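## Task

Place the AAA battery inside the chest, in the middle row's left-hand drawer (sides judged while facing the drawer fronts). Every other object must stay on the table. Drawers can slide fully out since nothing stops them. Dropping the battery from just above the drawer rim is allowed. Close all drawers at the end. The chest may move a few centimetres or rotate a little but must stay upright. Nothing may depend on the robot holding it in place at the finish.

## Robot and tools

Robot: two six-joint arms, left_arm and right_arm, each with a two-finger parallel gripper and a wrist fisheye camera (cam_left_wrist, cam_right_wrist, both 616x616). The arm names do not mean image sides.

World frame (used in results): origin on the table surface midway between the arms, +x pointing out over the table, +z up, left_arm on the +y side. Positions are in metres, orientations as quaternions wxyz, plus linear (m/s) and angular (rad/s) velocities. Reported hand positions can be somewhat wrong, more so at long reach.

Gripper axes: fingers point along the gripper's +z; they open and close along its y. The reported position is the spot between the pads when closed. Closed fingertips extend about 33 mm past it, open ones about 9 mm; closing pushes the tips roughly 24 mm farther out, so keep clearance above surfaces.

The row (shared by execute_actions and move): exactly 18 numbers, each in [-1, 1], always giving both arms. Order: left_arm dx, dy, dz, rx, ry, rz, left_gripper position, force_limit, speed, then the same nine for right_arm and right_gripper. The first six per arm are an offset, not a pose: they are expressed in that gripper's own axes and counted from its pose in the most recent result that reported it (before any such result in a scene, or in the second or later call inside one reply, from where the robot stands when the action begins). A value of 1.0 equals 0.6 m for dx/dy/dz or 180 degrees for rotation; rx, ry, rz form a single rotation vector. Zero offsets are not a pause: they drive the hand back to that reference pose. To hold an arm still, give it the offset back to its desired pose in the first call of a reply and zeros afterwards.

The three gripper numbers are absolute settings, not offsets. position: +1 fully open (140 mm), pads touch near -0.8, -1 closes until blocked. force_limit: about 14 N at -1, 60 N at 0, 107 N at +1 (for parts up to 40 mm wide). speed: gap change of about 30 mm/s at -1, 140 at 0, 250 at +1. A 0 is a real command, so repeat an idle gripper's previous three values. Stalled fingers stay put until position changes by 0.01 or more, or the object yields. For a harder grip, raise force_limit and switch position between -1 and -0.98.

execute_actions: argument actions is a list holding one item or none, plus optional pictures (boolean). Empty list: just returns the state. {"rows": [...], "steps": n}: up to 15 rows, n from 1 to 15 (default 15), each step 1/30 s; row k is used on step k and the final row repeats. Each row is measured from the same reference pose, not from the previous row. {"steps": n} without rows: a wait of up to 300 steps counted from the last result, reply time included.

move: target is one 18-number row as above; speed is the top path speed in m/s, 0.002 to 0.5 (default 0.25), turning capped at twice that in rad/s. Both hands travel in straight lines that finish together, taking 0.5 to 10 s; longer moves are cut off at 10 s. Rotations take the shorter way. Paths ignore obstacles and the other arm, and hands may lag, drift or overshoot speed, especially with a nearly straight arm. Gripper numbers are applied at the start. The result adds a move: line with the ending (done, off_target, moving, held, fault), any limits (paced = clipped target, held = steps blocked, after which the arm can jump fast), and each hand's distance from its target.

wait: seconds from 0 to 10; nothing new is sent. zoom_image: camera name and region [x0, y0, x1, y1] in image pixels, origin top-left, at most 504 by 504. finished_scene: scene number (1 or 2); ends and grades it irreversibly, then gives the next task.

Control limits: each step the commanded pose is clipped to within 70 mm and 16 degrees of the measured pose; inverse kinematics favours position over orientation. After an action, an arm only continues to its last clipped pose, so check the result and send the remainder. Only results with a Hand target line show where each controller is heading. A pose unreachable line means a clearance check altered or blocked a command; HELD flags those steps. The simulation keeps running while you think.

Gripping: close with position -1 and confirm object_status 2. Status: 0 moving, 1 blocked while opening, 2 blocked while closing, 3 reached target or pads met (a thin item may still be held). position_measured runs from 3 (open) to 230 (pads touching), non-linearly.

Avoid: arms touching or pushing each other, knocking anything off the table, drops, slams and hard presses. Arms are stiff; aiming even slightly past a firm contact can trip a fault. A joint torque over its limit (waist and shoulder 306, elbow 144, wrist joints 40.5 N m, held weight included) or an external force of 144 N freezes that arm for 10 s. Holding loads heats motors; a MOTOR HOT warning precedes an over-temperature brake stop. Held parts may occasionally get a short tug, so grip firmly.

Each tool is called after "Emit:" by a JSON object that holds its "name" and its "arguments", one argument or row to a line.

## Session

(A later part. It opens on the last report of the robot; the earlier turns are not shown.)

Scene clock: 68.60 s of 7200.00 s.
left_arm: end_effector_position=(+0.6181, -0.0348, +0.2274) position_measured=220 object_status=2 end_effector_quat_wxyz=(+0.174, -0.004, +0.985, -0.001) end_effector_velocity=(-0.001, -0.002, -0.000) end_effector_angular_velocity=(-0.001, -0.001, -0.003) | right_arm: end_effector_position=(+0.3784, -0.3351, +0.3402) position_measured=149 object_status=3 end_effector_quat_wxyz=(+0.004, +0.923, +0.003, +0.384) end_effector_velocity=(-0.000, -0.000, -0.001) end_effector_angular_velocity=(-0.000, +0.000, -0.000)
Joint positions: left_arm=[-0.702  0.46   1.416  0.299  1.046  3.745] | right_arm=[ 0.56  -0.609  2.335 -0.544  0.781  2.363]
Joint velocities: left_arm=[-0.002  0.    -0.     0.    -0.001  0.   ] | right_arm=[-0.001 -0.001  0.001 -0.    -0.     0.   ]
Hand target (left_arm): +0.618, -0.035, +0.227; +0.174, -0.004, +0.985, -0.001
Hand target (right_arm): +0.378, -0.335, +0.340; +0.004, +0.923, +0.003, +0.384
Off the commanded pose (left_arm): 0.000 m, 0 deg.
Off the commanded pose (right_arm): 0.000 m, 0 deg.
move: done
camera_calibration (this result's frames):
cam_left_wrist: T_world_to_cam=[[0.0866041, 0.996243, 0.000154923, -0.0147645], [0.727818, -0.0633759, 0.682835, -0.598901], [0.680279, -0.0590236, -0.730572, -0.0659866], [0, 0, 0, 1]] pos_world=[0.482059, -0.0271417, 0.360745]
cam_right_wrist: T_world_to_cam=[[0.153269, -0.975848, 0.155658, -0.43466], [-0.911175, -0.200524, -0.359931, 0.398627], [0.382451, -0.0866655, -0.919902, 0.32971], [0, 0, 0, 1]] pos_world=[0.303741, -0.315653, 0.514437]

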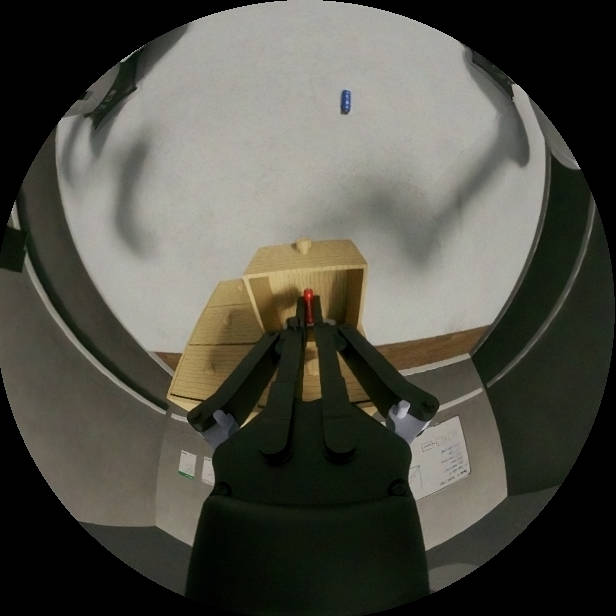

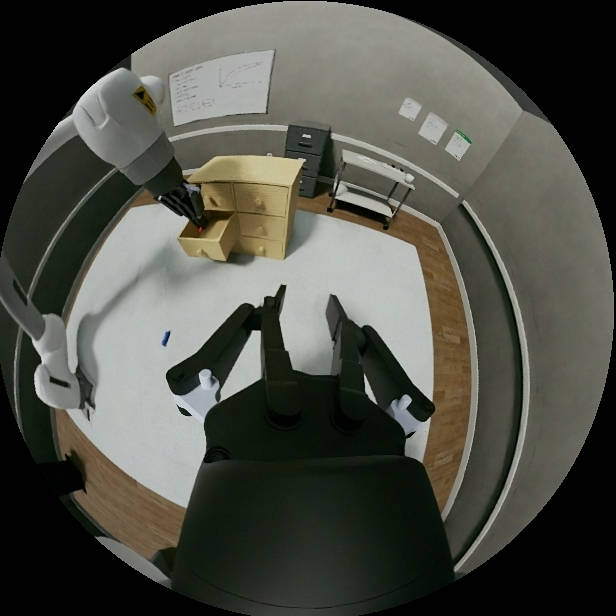

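Emit:
{"name": "execute_actions", "arguments": {
  "actions": [
    {"rows":[[0,0,0,0,0,0,-0.2,0,0,0,0,0,0,0,0,-0.16,0,0]],"steps":15}
  ]
}}

Emit:
{"name": "move", "arguments": {
  "target": [0,0,-0.117,0,0,0,-0.2,0,0,0,0,0,0,0,0,-0.16,0,0]
}}

Emit:
{"name": "move", "arguments": {
  "target": [0.145,0,0.022,0,-0.14,0,-0.2,0,0,0,0,0,0,0,0,-0.16,0,0]
}}

Emit:
{"name": "move", "arguments": {
  "target": [0.098,0,0.098,0,0,0,-0.2,0,0,0,0,0,0,0,0,-0.16,0,0]
}}

Scene clock: 72.63 s of 7200.00 s.
left_arm: end_effector_position=(+0.6181, -0.0348, +0.2274) position_measured=154 object_status=0 end_effector_quat_wxyz=(+0.174, -0.004, +0.985, -0.001) end_effector_velocity=(-0.000, -0.001, +0.000) end_effector_angular_velocity=(-0.000, -0.000, -0.000) | right_arm: end_effector_position=(+0.3784, -0.3351, +0.3402) position_measured=149 object_status=3 end_effector_quat_wxyz=(+0.004, +0.923, +0.003, +0.384) end_effector_velocity=(-0.000, -0.000, -0.000) end_effector_angular_velocity=(-0.000, -0.000, -0.000)
Joint positions: left_arm=[-0.702  0.46   1.416  0.299  1.046  3.745] | right_arm=[ 0.56  -0.609  2.335 -0.544  0.781  2.363]
Joint velocities: left_arm=[-0.001  0.    -0.001  0.    -0.    -0.   ] | right_arm=[-0. -0.  0. -0.  0.  0.]
Hand target (left_arm): +0.618, -0.035, +0.227; +0.174, -0.004, +0.985, -0.001
Hand target (right_arm): +0.378, -0.335, +0.340; +0.004, +0.923, +0.003, +0.384
Off the commanded pose (left_arm): 0.000 m, 0 deg.
Off the commanded pose (right_arm): 0.000 m, 0 deg.
Steps of this call (steps 1 to 90: nothing new was sent; then 0.53 s passed at rest; steps 91 to 105: all 15 steps of this action). Readings (end_effector_position | what the end effector reports):
91: left_arm (+0.6181, -0.0348, +0.2274) | right_arm (+0.3784, -0.3351, +0.3402) | left_arm position_measured=220 object_status=0 | right_arm position_measured=149 object_status=3
92: left_arm (+0.6181, -0.0348, +0.2274) | right_arm (+0.3784, -0.3351, +0.3402) | left_arm position_measured=220 object_status=0 | right_arm position_measured=149 object_status=3
94: left_arm (+0.6181, -0.0348, +0.2274) | right_arm (+0.3784, -0.3351, +0.3402) | left_arm position_measured=203 object_status=0 | right_arm position_measured=149 object_status=3
98: left_arm (+0.6181, -0.0348, +0.2274) | right_arm (+0.3784, -0.3351, +0.3402) | left_arm position_measured=172 object_status=0 | right_arm position_measured=149 object_status=3
105: the state above
camera_calibration (this result's frames):
cam_left_wrist: T_world_to_cam=[[0.0866023, 0.996243, 0.000126031, -0.0147591], [0.7278, -0.0633532, 0.682857, -0.598917], [0.680299, -0.0590453, -0.730552, -0.0659799], [0, 0, 0, 1]] pos_world=[0.482056, -0.0271355, 0.360775]
cam_right_wrist: T_world_to_cam=[[0.153269, -0.975848, 0.155658, -0.43466], [-0.911175, -0.200524, -0.359931, 0.398627], [0.382451, -0.0866657, -0.919902, 0.32971], [0, 0, 0, 1]] pos_world=[0.303741, -0.315653, 0.514437]

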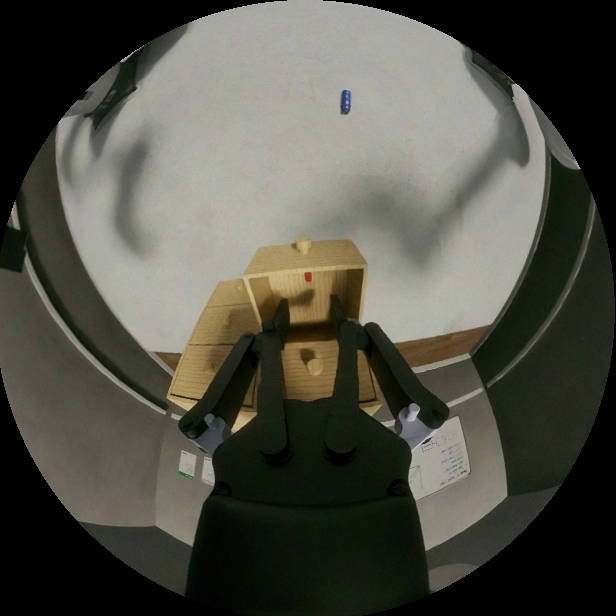

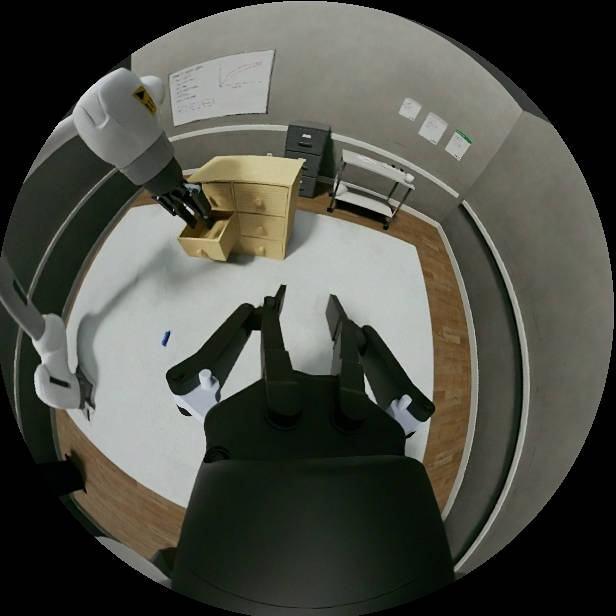

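Scene clock: 73.60 s of 7200.00 s.
left_arm: end_effector_position=(+0.5941, -0.0347, +0.2933) position_measured=154 object_status=3 end_effector_quat_wxyz=(+0.174, -0.004, +0.985, -0.001) end_effector_velocity=(-0.000, -0.000, -0.000) end_effector_angular_velocity=(+0.000, -0.000, -0.000) | right_arm: end_effector_position=(+0.3784, -0.3351, +0.3402) position_measured=149 object_status=3 end_effector_quat_wxyz=(+0.004, +0.923, +0.003, +0.384) end_effector_velocity=(+0.000, -0.000, +0.000) end_effector_angular_velocity=(+0.001, -0.001, -0.000)
Joint positions: left_arm=[-0.724  0.406  1.374  0.289  1.144  3.752] | right_arm=[ 0.56  -0.609  2.335 -0.544  0.781  2.363]
Joint velocities: left_arm=[-0. -0.  0.  0. -0.  0.] | right_arm=[-0.001 -0.    -0.    -0.    -0.     0.   ]
Hand target (left_arm): +0.594, -0.035, +0.293; +0.174, -0.004, +0.985, -0.001
Hand target (right_arm): +0.378, -0.335, +0.340; +0.004, +0.923, +0.003, +0.384
Off the commanded pose (left_arm): 0.000 m, 0 deg.
Off the commanded pose (right_arm): 0.000 m, 0 deg.
move: done
camera_calibration (this result's frames):
cam_left_wrist: T_world_to_cam=[[0.0864434, 0.996257, 0.0000824145, -0.0126764], [0.727859, -0.0632115, 0.682807, -0.626485], [0.680257, -0.0589642, -0.730598, -0.00140884], [0, 0, 0, 1]] pos_world=[0.458047, -0.0270552, 0.42674]
cam_right_wrist: T_world_to_cam=[[0.153269, -0.975848, 0.155658, -0.43466], [-0.911175, -0.200524, -0.359931, 0.398627], [0.382451, -0.0866657, -0.919902, 0.32971], [0, 0, 0, 1]] pos_world=[0.303741, -0.315653, 0.514437]

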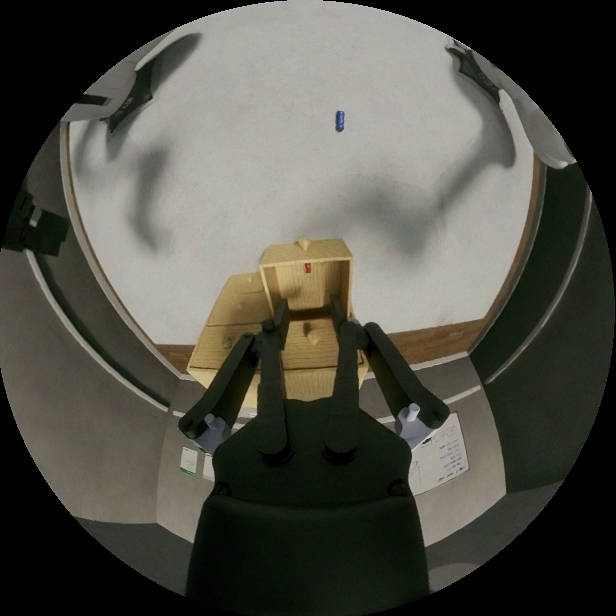

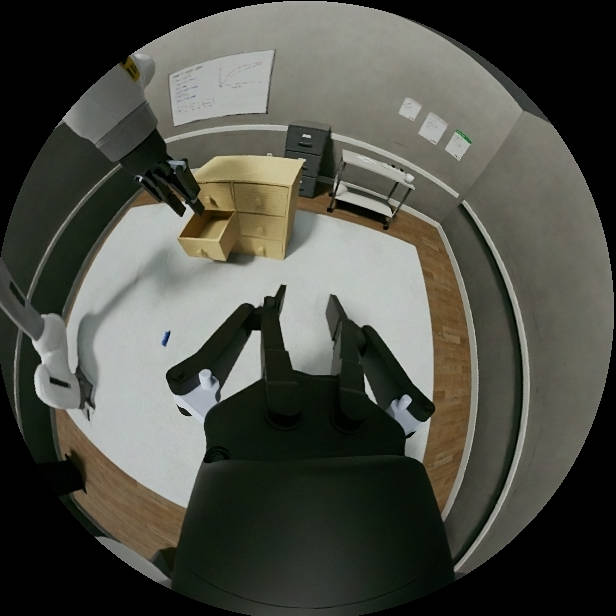

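Scene clock: 74.87 s of 7200.00 s.
left_arm: end_effector_position=(+0.5170, -0.0358, +0.2515) position_measured=154 object_status=3 end_effector_quat_wxyz=(+0.385, -0.004, +0.923, +0.000) end_effector_velocity=(+0.000, +0.001, -0.001) end_effector_angular_velocity=(+0.001, +0.000, +0.001) | right_arm: end_effector_position=(+0.3784, -0.3351, +0.3402) position_measured=149 object_status=3 end_effector_quat_wxyz=(+0.004, +0.923, +0.003, +0.384) end_effector_velocity=(-0.000, +0.000, -0.001) end_effector_angular_velocity=(-0.001, +0.001, +0.001)
Joint positions: left_arm=[-0.952  0.292  1.764  0.93   0.905  3.08 ] | right_arm=[ 0.56  -0.609  2.335 -0.544  0.781  2.363]
Joint velocities: left_arm=[ 0.001  0.001  0.001  0.001  0.    -0.001] | right_arm=[ 0.001  0.     0.001 -0.    -0.     0.   ]
Hand target (left_arm): +0.517, -0.036, +0.251; +0.385, -0.004, +0.923, +0.000
Hand target (right_arm): +0.378, -0.335, +0.340; +0.004, +0.923, +0.003, +0.384
Off the commanded pose (left_arm): 0.001 m, 0 deg.
Off the commanded pose (right_arm): 0.000 m, 0 deg.
move: done
camera_calibration (this result's frames):
cam_left_wrist: T_world_to_cam=[[0.0760303, 0.996331, 0.0392817, -0.00936666], [0.367639, -0.0646311, 0.92772, -0.41726], [0.926856, -0.0560933, -0.371204, -0.19737], [0, 0, 0, 1]] pos_world=[0.337047, -0.0287069, 0.314204]
cam_right_wrist: T_world_to_cam=[[0.153269, -0.975848, 0.155658, -0.43466], [-0.911175, -0.200524, -0.359931, 0.398627], [0.382451, -0.0866657, -0.919902, 0.32971], [0, 0, 0, 1]] pos_world=[0.303741, -0.315653, 0.514437]

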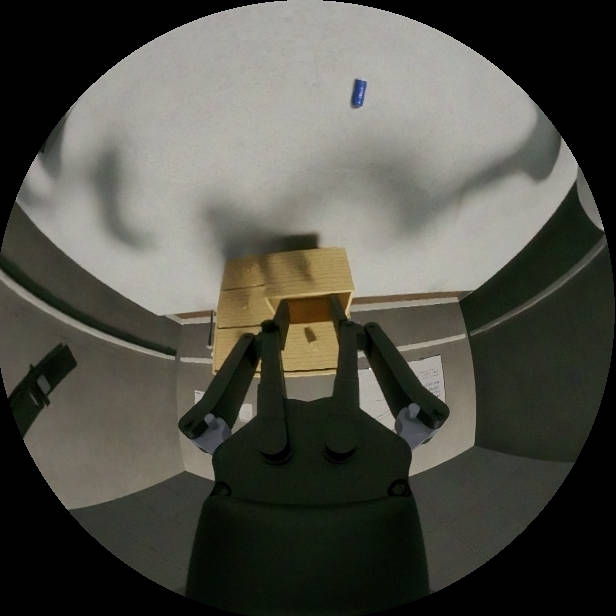

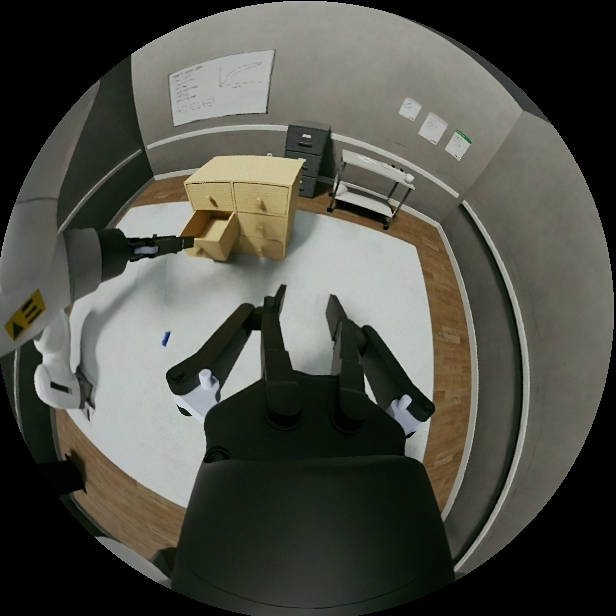

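Scene clock: 75.60 s of 7200.00 s.
left_arm: end_effector_position=(+0.5173, -0.0363, +0.1684) position_measured=154 object_status=3 end_effector_quat_wxyz=(+0.385, -0.004, +0.923, -0.000) end_effector_velocity=(+0.000, +0.001, -0.001) end_effector_angular_velocity=(+0.001, +0.000, +0.000) | right_arm: end_effector_position=(+0.3784, -0.3351, +0.3402) position_measured=149 object_status=3 end_effector_quat_wxyz=(+0.004, +0.923, +0.003, +0.384) end_effector_velocity=(-0.000, -0.000, -0.001) end_effector_angular_velocity=(-0.000, +0.001, -0.000)
Joint positions: left_arm=[-0.951  0.365  1.835  1.033  0.824  2.922] | right_arm=[ 0.56  -0.609  2.335 -0.544  0.781  2.363]
Joint velocities: left_arm=[ 0.     0.001  0.001  0.    -0.    -0.   ] | right_arm=[-0.    -0.     0.001  0.     0.    -0.   ]
Hand target (left_arm): +0.517, -0.036, +0.168; +0.385, -0.004, +0.923, +0.000
Hand target (right_arm): +0.378, -0.335, +0.340; +0.004, +0.923, +0.003, +0.384
Off the commanded pose (left_arm): 0.000 m, 0 deg.
Off the commanded pose (right_arm): 0.000 m, 0 deg.
move: done
camera_calibration (this result's frames):
cam_left_wrist: T_world_to_cam=[[0.0762763, 0.996318, 0.0391332, -0.00572783], [0.367476, -0.0645748, 0.927789, -0.340206], [0.9269, -0.0563877, -0.371049, -0.228556], [0, 0, 0, 1]] pos_world=[0.337303, -0.0291497, 0.231058]
cam_right_wrist: T_world_to_cam=[[0.153269, -0.975848, 0.155658, -0.43466], [-0.911175, -0.200524, -0.359931, 0.398627], [0.382451, -0.0866656, -0.919902, 0.32971], [0, 0, 0, 1]] pos_world=[0.303741, -0.315653, 0.514437]

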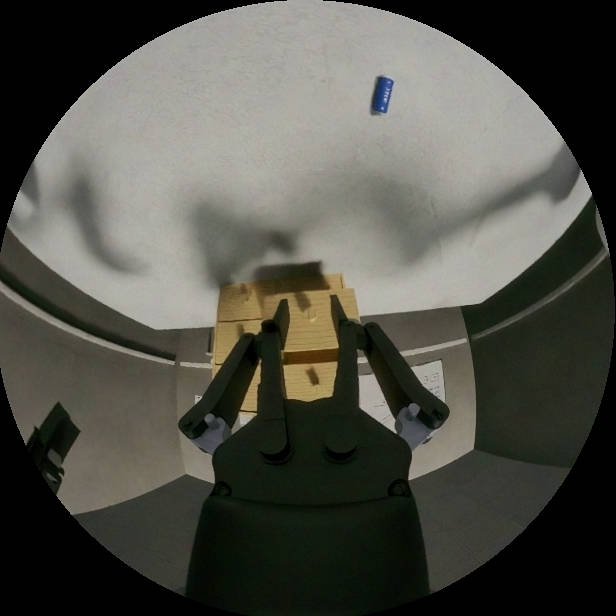

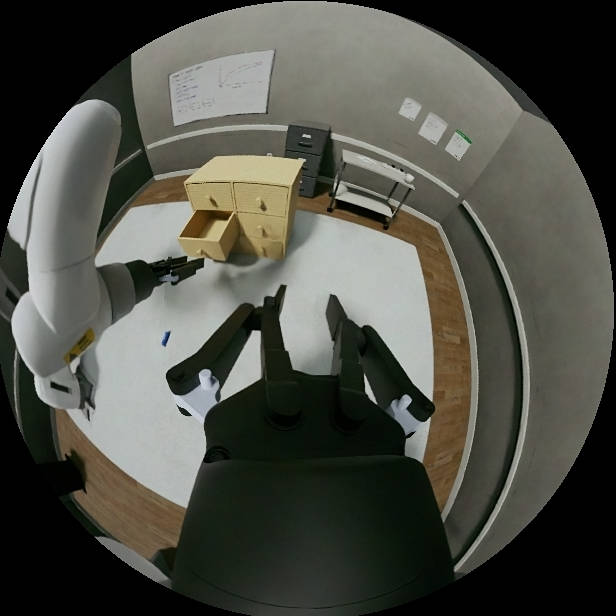

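Emit:
{"name": "zoom_image", "arguments": {
  "camera": "cam_left_wrist",
  "region": [350, 65, 420, 125]
}}

Emit:
{"name": "move", "arguments": {
  "target": [-0.185,0,0.185,0,0,0,-0.2,0,0,0,0,0,0,0,0,-0.16,0,0],
  "speed": 0.07
}}

Emit:
{"name": "move", "arguments": {
  "target": [0.12,0,-0.2,0,0,0,-0.2,0,0,0,0,0,0,0,0,-0.16,0,0]
}}

Emit:
{"name": "zoom_image", "arguments": {
  "camera": "cam_right_wrist",
  "region": [170, 140, 320, 270]
}}

Region (350, 65, 420, 125) of cam_left_wrist's 616x616 image, scaled by 7.200, with more detail than that image has; it fills the top 432 rows of this view, and the rest is white.

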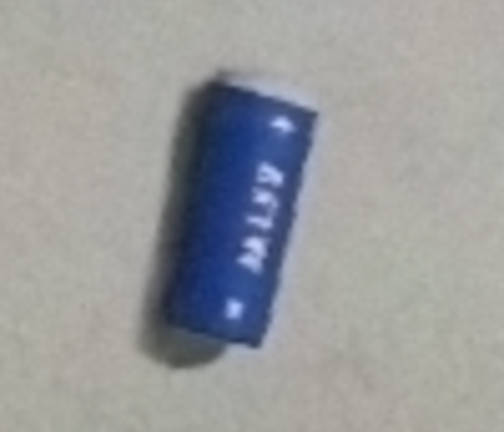

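Scene clock: 80.80 s of 7200.00 s.
left_arm: end_effector_position=(+0.6743, -0.0348, +0.1689) position_measured=154 object_status=3 end_effector_quat_wxyz=(+0.385, -0.004, +0.923, +0.000) end_effector_velocity=(+0.000, +0.000, +0.000) end_effector_angular_velocity=(-0.000, -0.000, +0.000) | right_arm: end_effector_position=(+0.3784, -0.3351, +0.3402) position_measured=149 object_status=3 end_effector_quat_wxyz=(+0.004, +0.923, +0.003, +0.384) end_effector_velocity=(+0.000, -0.000, +0.001) end_effector_angular_velocity=(+0.001, -0.001, -0.000)
Joint positions: left_arm=[-0.767  0.488  1.643  0.995  0.731  3.121] | right_arm=[ 0.56  -0.609  2.335 -0.544  0.781  2.363]
Joint velocities: left_arm=[ 0.  0. -0.  0. -0.  0.] | right_arm=[-0.    -0.001 -0.     0.    -0.001  0.   ]
Hand target (left_arm): +0.674, -0.035, +0.169; +0.385, -0.004, +0.923, +0.000
Hand target (right_arm): +0.378, -0.335, +0.340; +0.004, +0.923, +0.003, +0.384
Off the commanded pose (left_arm): 0.000 m, 0 deg.
Off the commanded pose (right_arm): 0.000 m, 0 deg.
move: done
camera_calibration (this result's frames):
cam_left_wrist: T_world_to_cam=[[0.076187, 0.996306, 0.0396274, -0.01922], [0.367413, -0.0649979, 0.927784, -0.398212], [0.926932, -0.0561255, -0.371007, -0.373835], [0, 0, 0, 1]] pos_world=[0.494292, -0.0277156, 0.231521]
cam_right_wrist: T_world_to_cam=[[0.153269, -0.975848, 0.155658, -0.43466], [-0.911175, -0.200524, -0.359931, 0.398627], [0.382451, -0.0866656, -0.919902, 0.32971], [0, 0, 0, 1]] pos_world=[0.303741, -0.315653, 0.514437]

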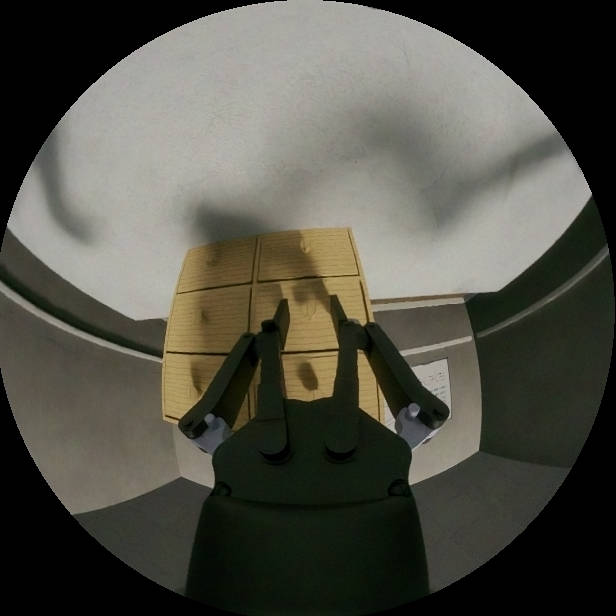

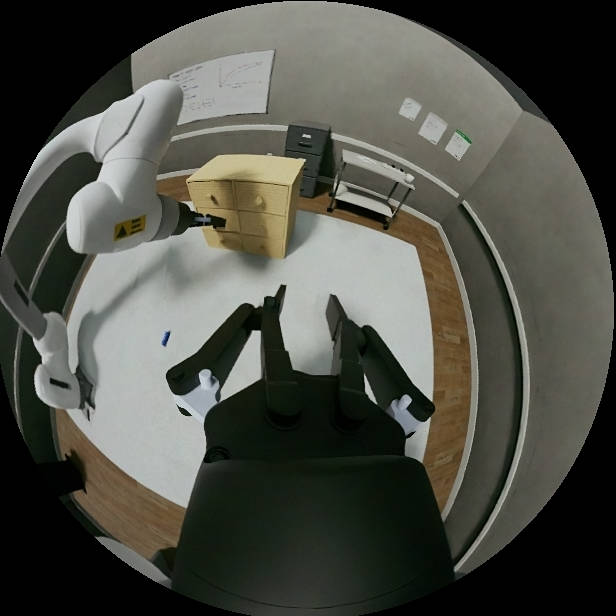

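Scene clock: 81.73 s of 7200.00 s.
left_arm: end_effector_position=(+0.5384, -0.0359, +0.2024) position_measured=154 object_status=3 end_effector_quat_wxyz=(+0.385, -0.004, +0.923, +0.000) end_effector_velocity=(+0.001, +0.000, +0.001) end_effector_angular_velocity=(-0.001, -0.001, +0.001) | right_arm: end_effector_position=(+0.3784, -0.3351, +0.3402) position_measured=149 object_status=3 end_effector_quat_wxyz=(+0.004, +0.923, +0.003, +0.384) end_effector_velocity=(+0.000, +0.000, +0.000) end_effector_angular_velocity=(+0.000, -0.000, +0.000)
Joint positions: left_arm=[-0.924  0.348  1.786  0.987  0.84   3.014] | right_arm=[ 0.56  -0.609  2.335 -0.544  0.781  2.363]
Joint velocities: left_arm=[ 0.001 -0.001 -0.001  0.    -0.    -0.   ] | right_arm=[-0.     0.001 -0.001  0.    -0.    -0.   ]
Hand target (left_arm): +0.538, -0.036, +0.202; +0.385, -0.004, +0.923, +0.000
Hand target (right_arm): +0.378, -0.335, +0.340; +0.004, +0.923, +0.003, +0.384
Off the commanded pose (left_arm): 0.000 m, 0 deg.
Off the commanded pose (right_arm): 0.000 m, 0 deg.
move: done
camera_calibration (this result's frames):
cam_left_wrist: T_world_to_cam=[[0.0761494, 0.996324, 0.0392481, -0.00903919], [0.367515, -0.0646369, 0.927769, -0.379512], [0.926895, -0.0562248, -0.371086, -0.235489], [0, 0, 0, 1]] pos_world=[0.358438, -0.0287648, 0.265067]
cam_right_wrist: T_world_to_cam=[[0.153269, -0.975848, 0.155658, -0.43466], [-0.911175, -0.200524, -0.359931, 0.398627], [0.382451, -0.0866655, -0.919902, 0.32971], [0, 0, 0, 1]] pos_world=[0.303741, -0.315653, 0.514437]

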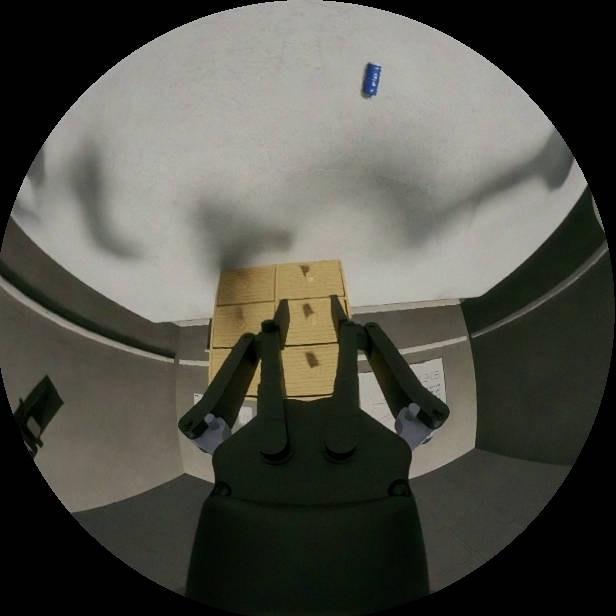

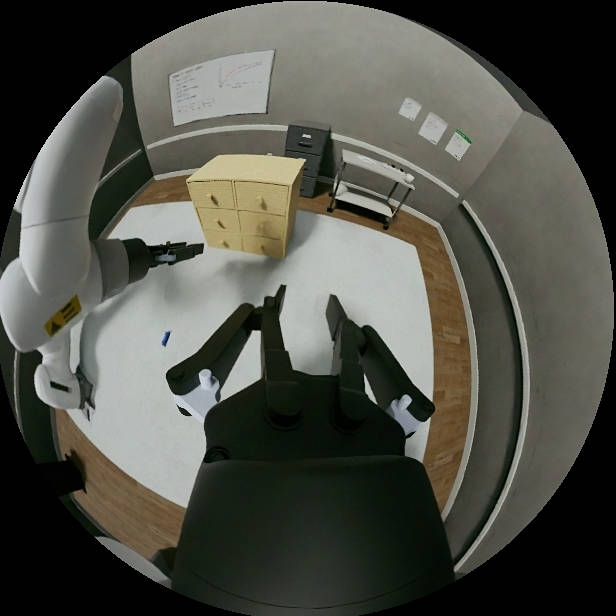

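Region (170, 140, 320, 270) of cam_right_wrist's 616x616 image, scaled by 3.360, with more detail than that image has; it fills the top 437 rows of this view, and the rest is white.

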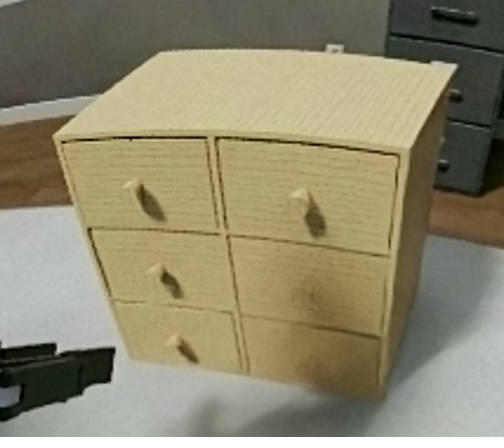

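Emit:
{"name": "finished_scene", "arguments": {
  "scene": 2
}}

The scene is finished: the task was done.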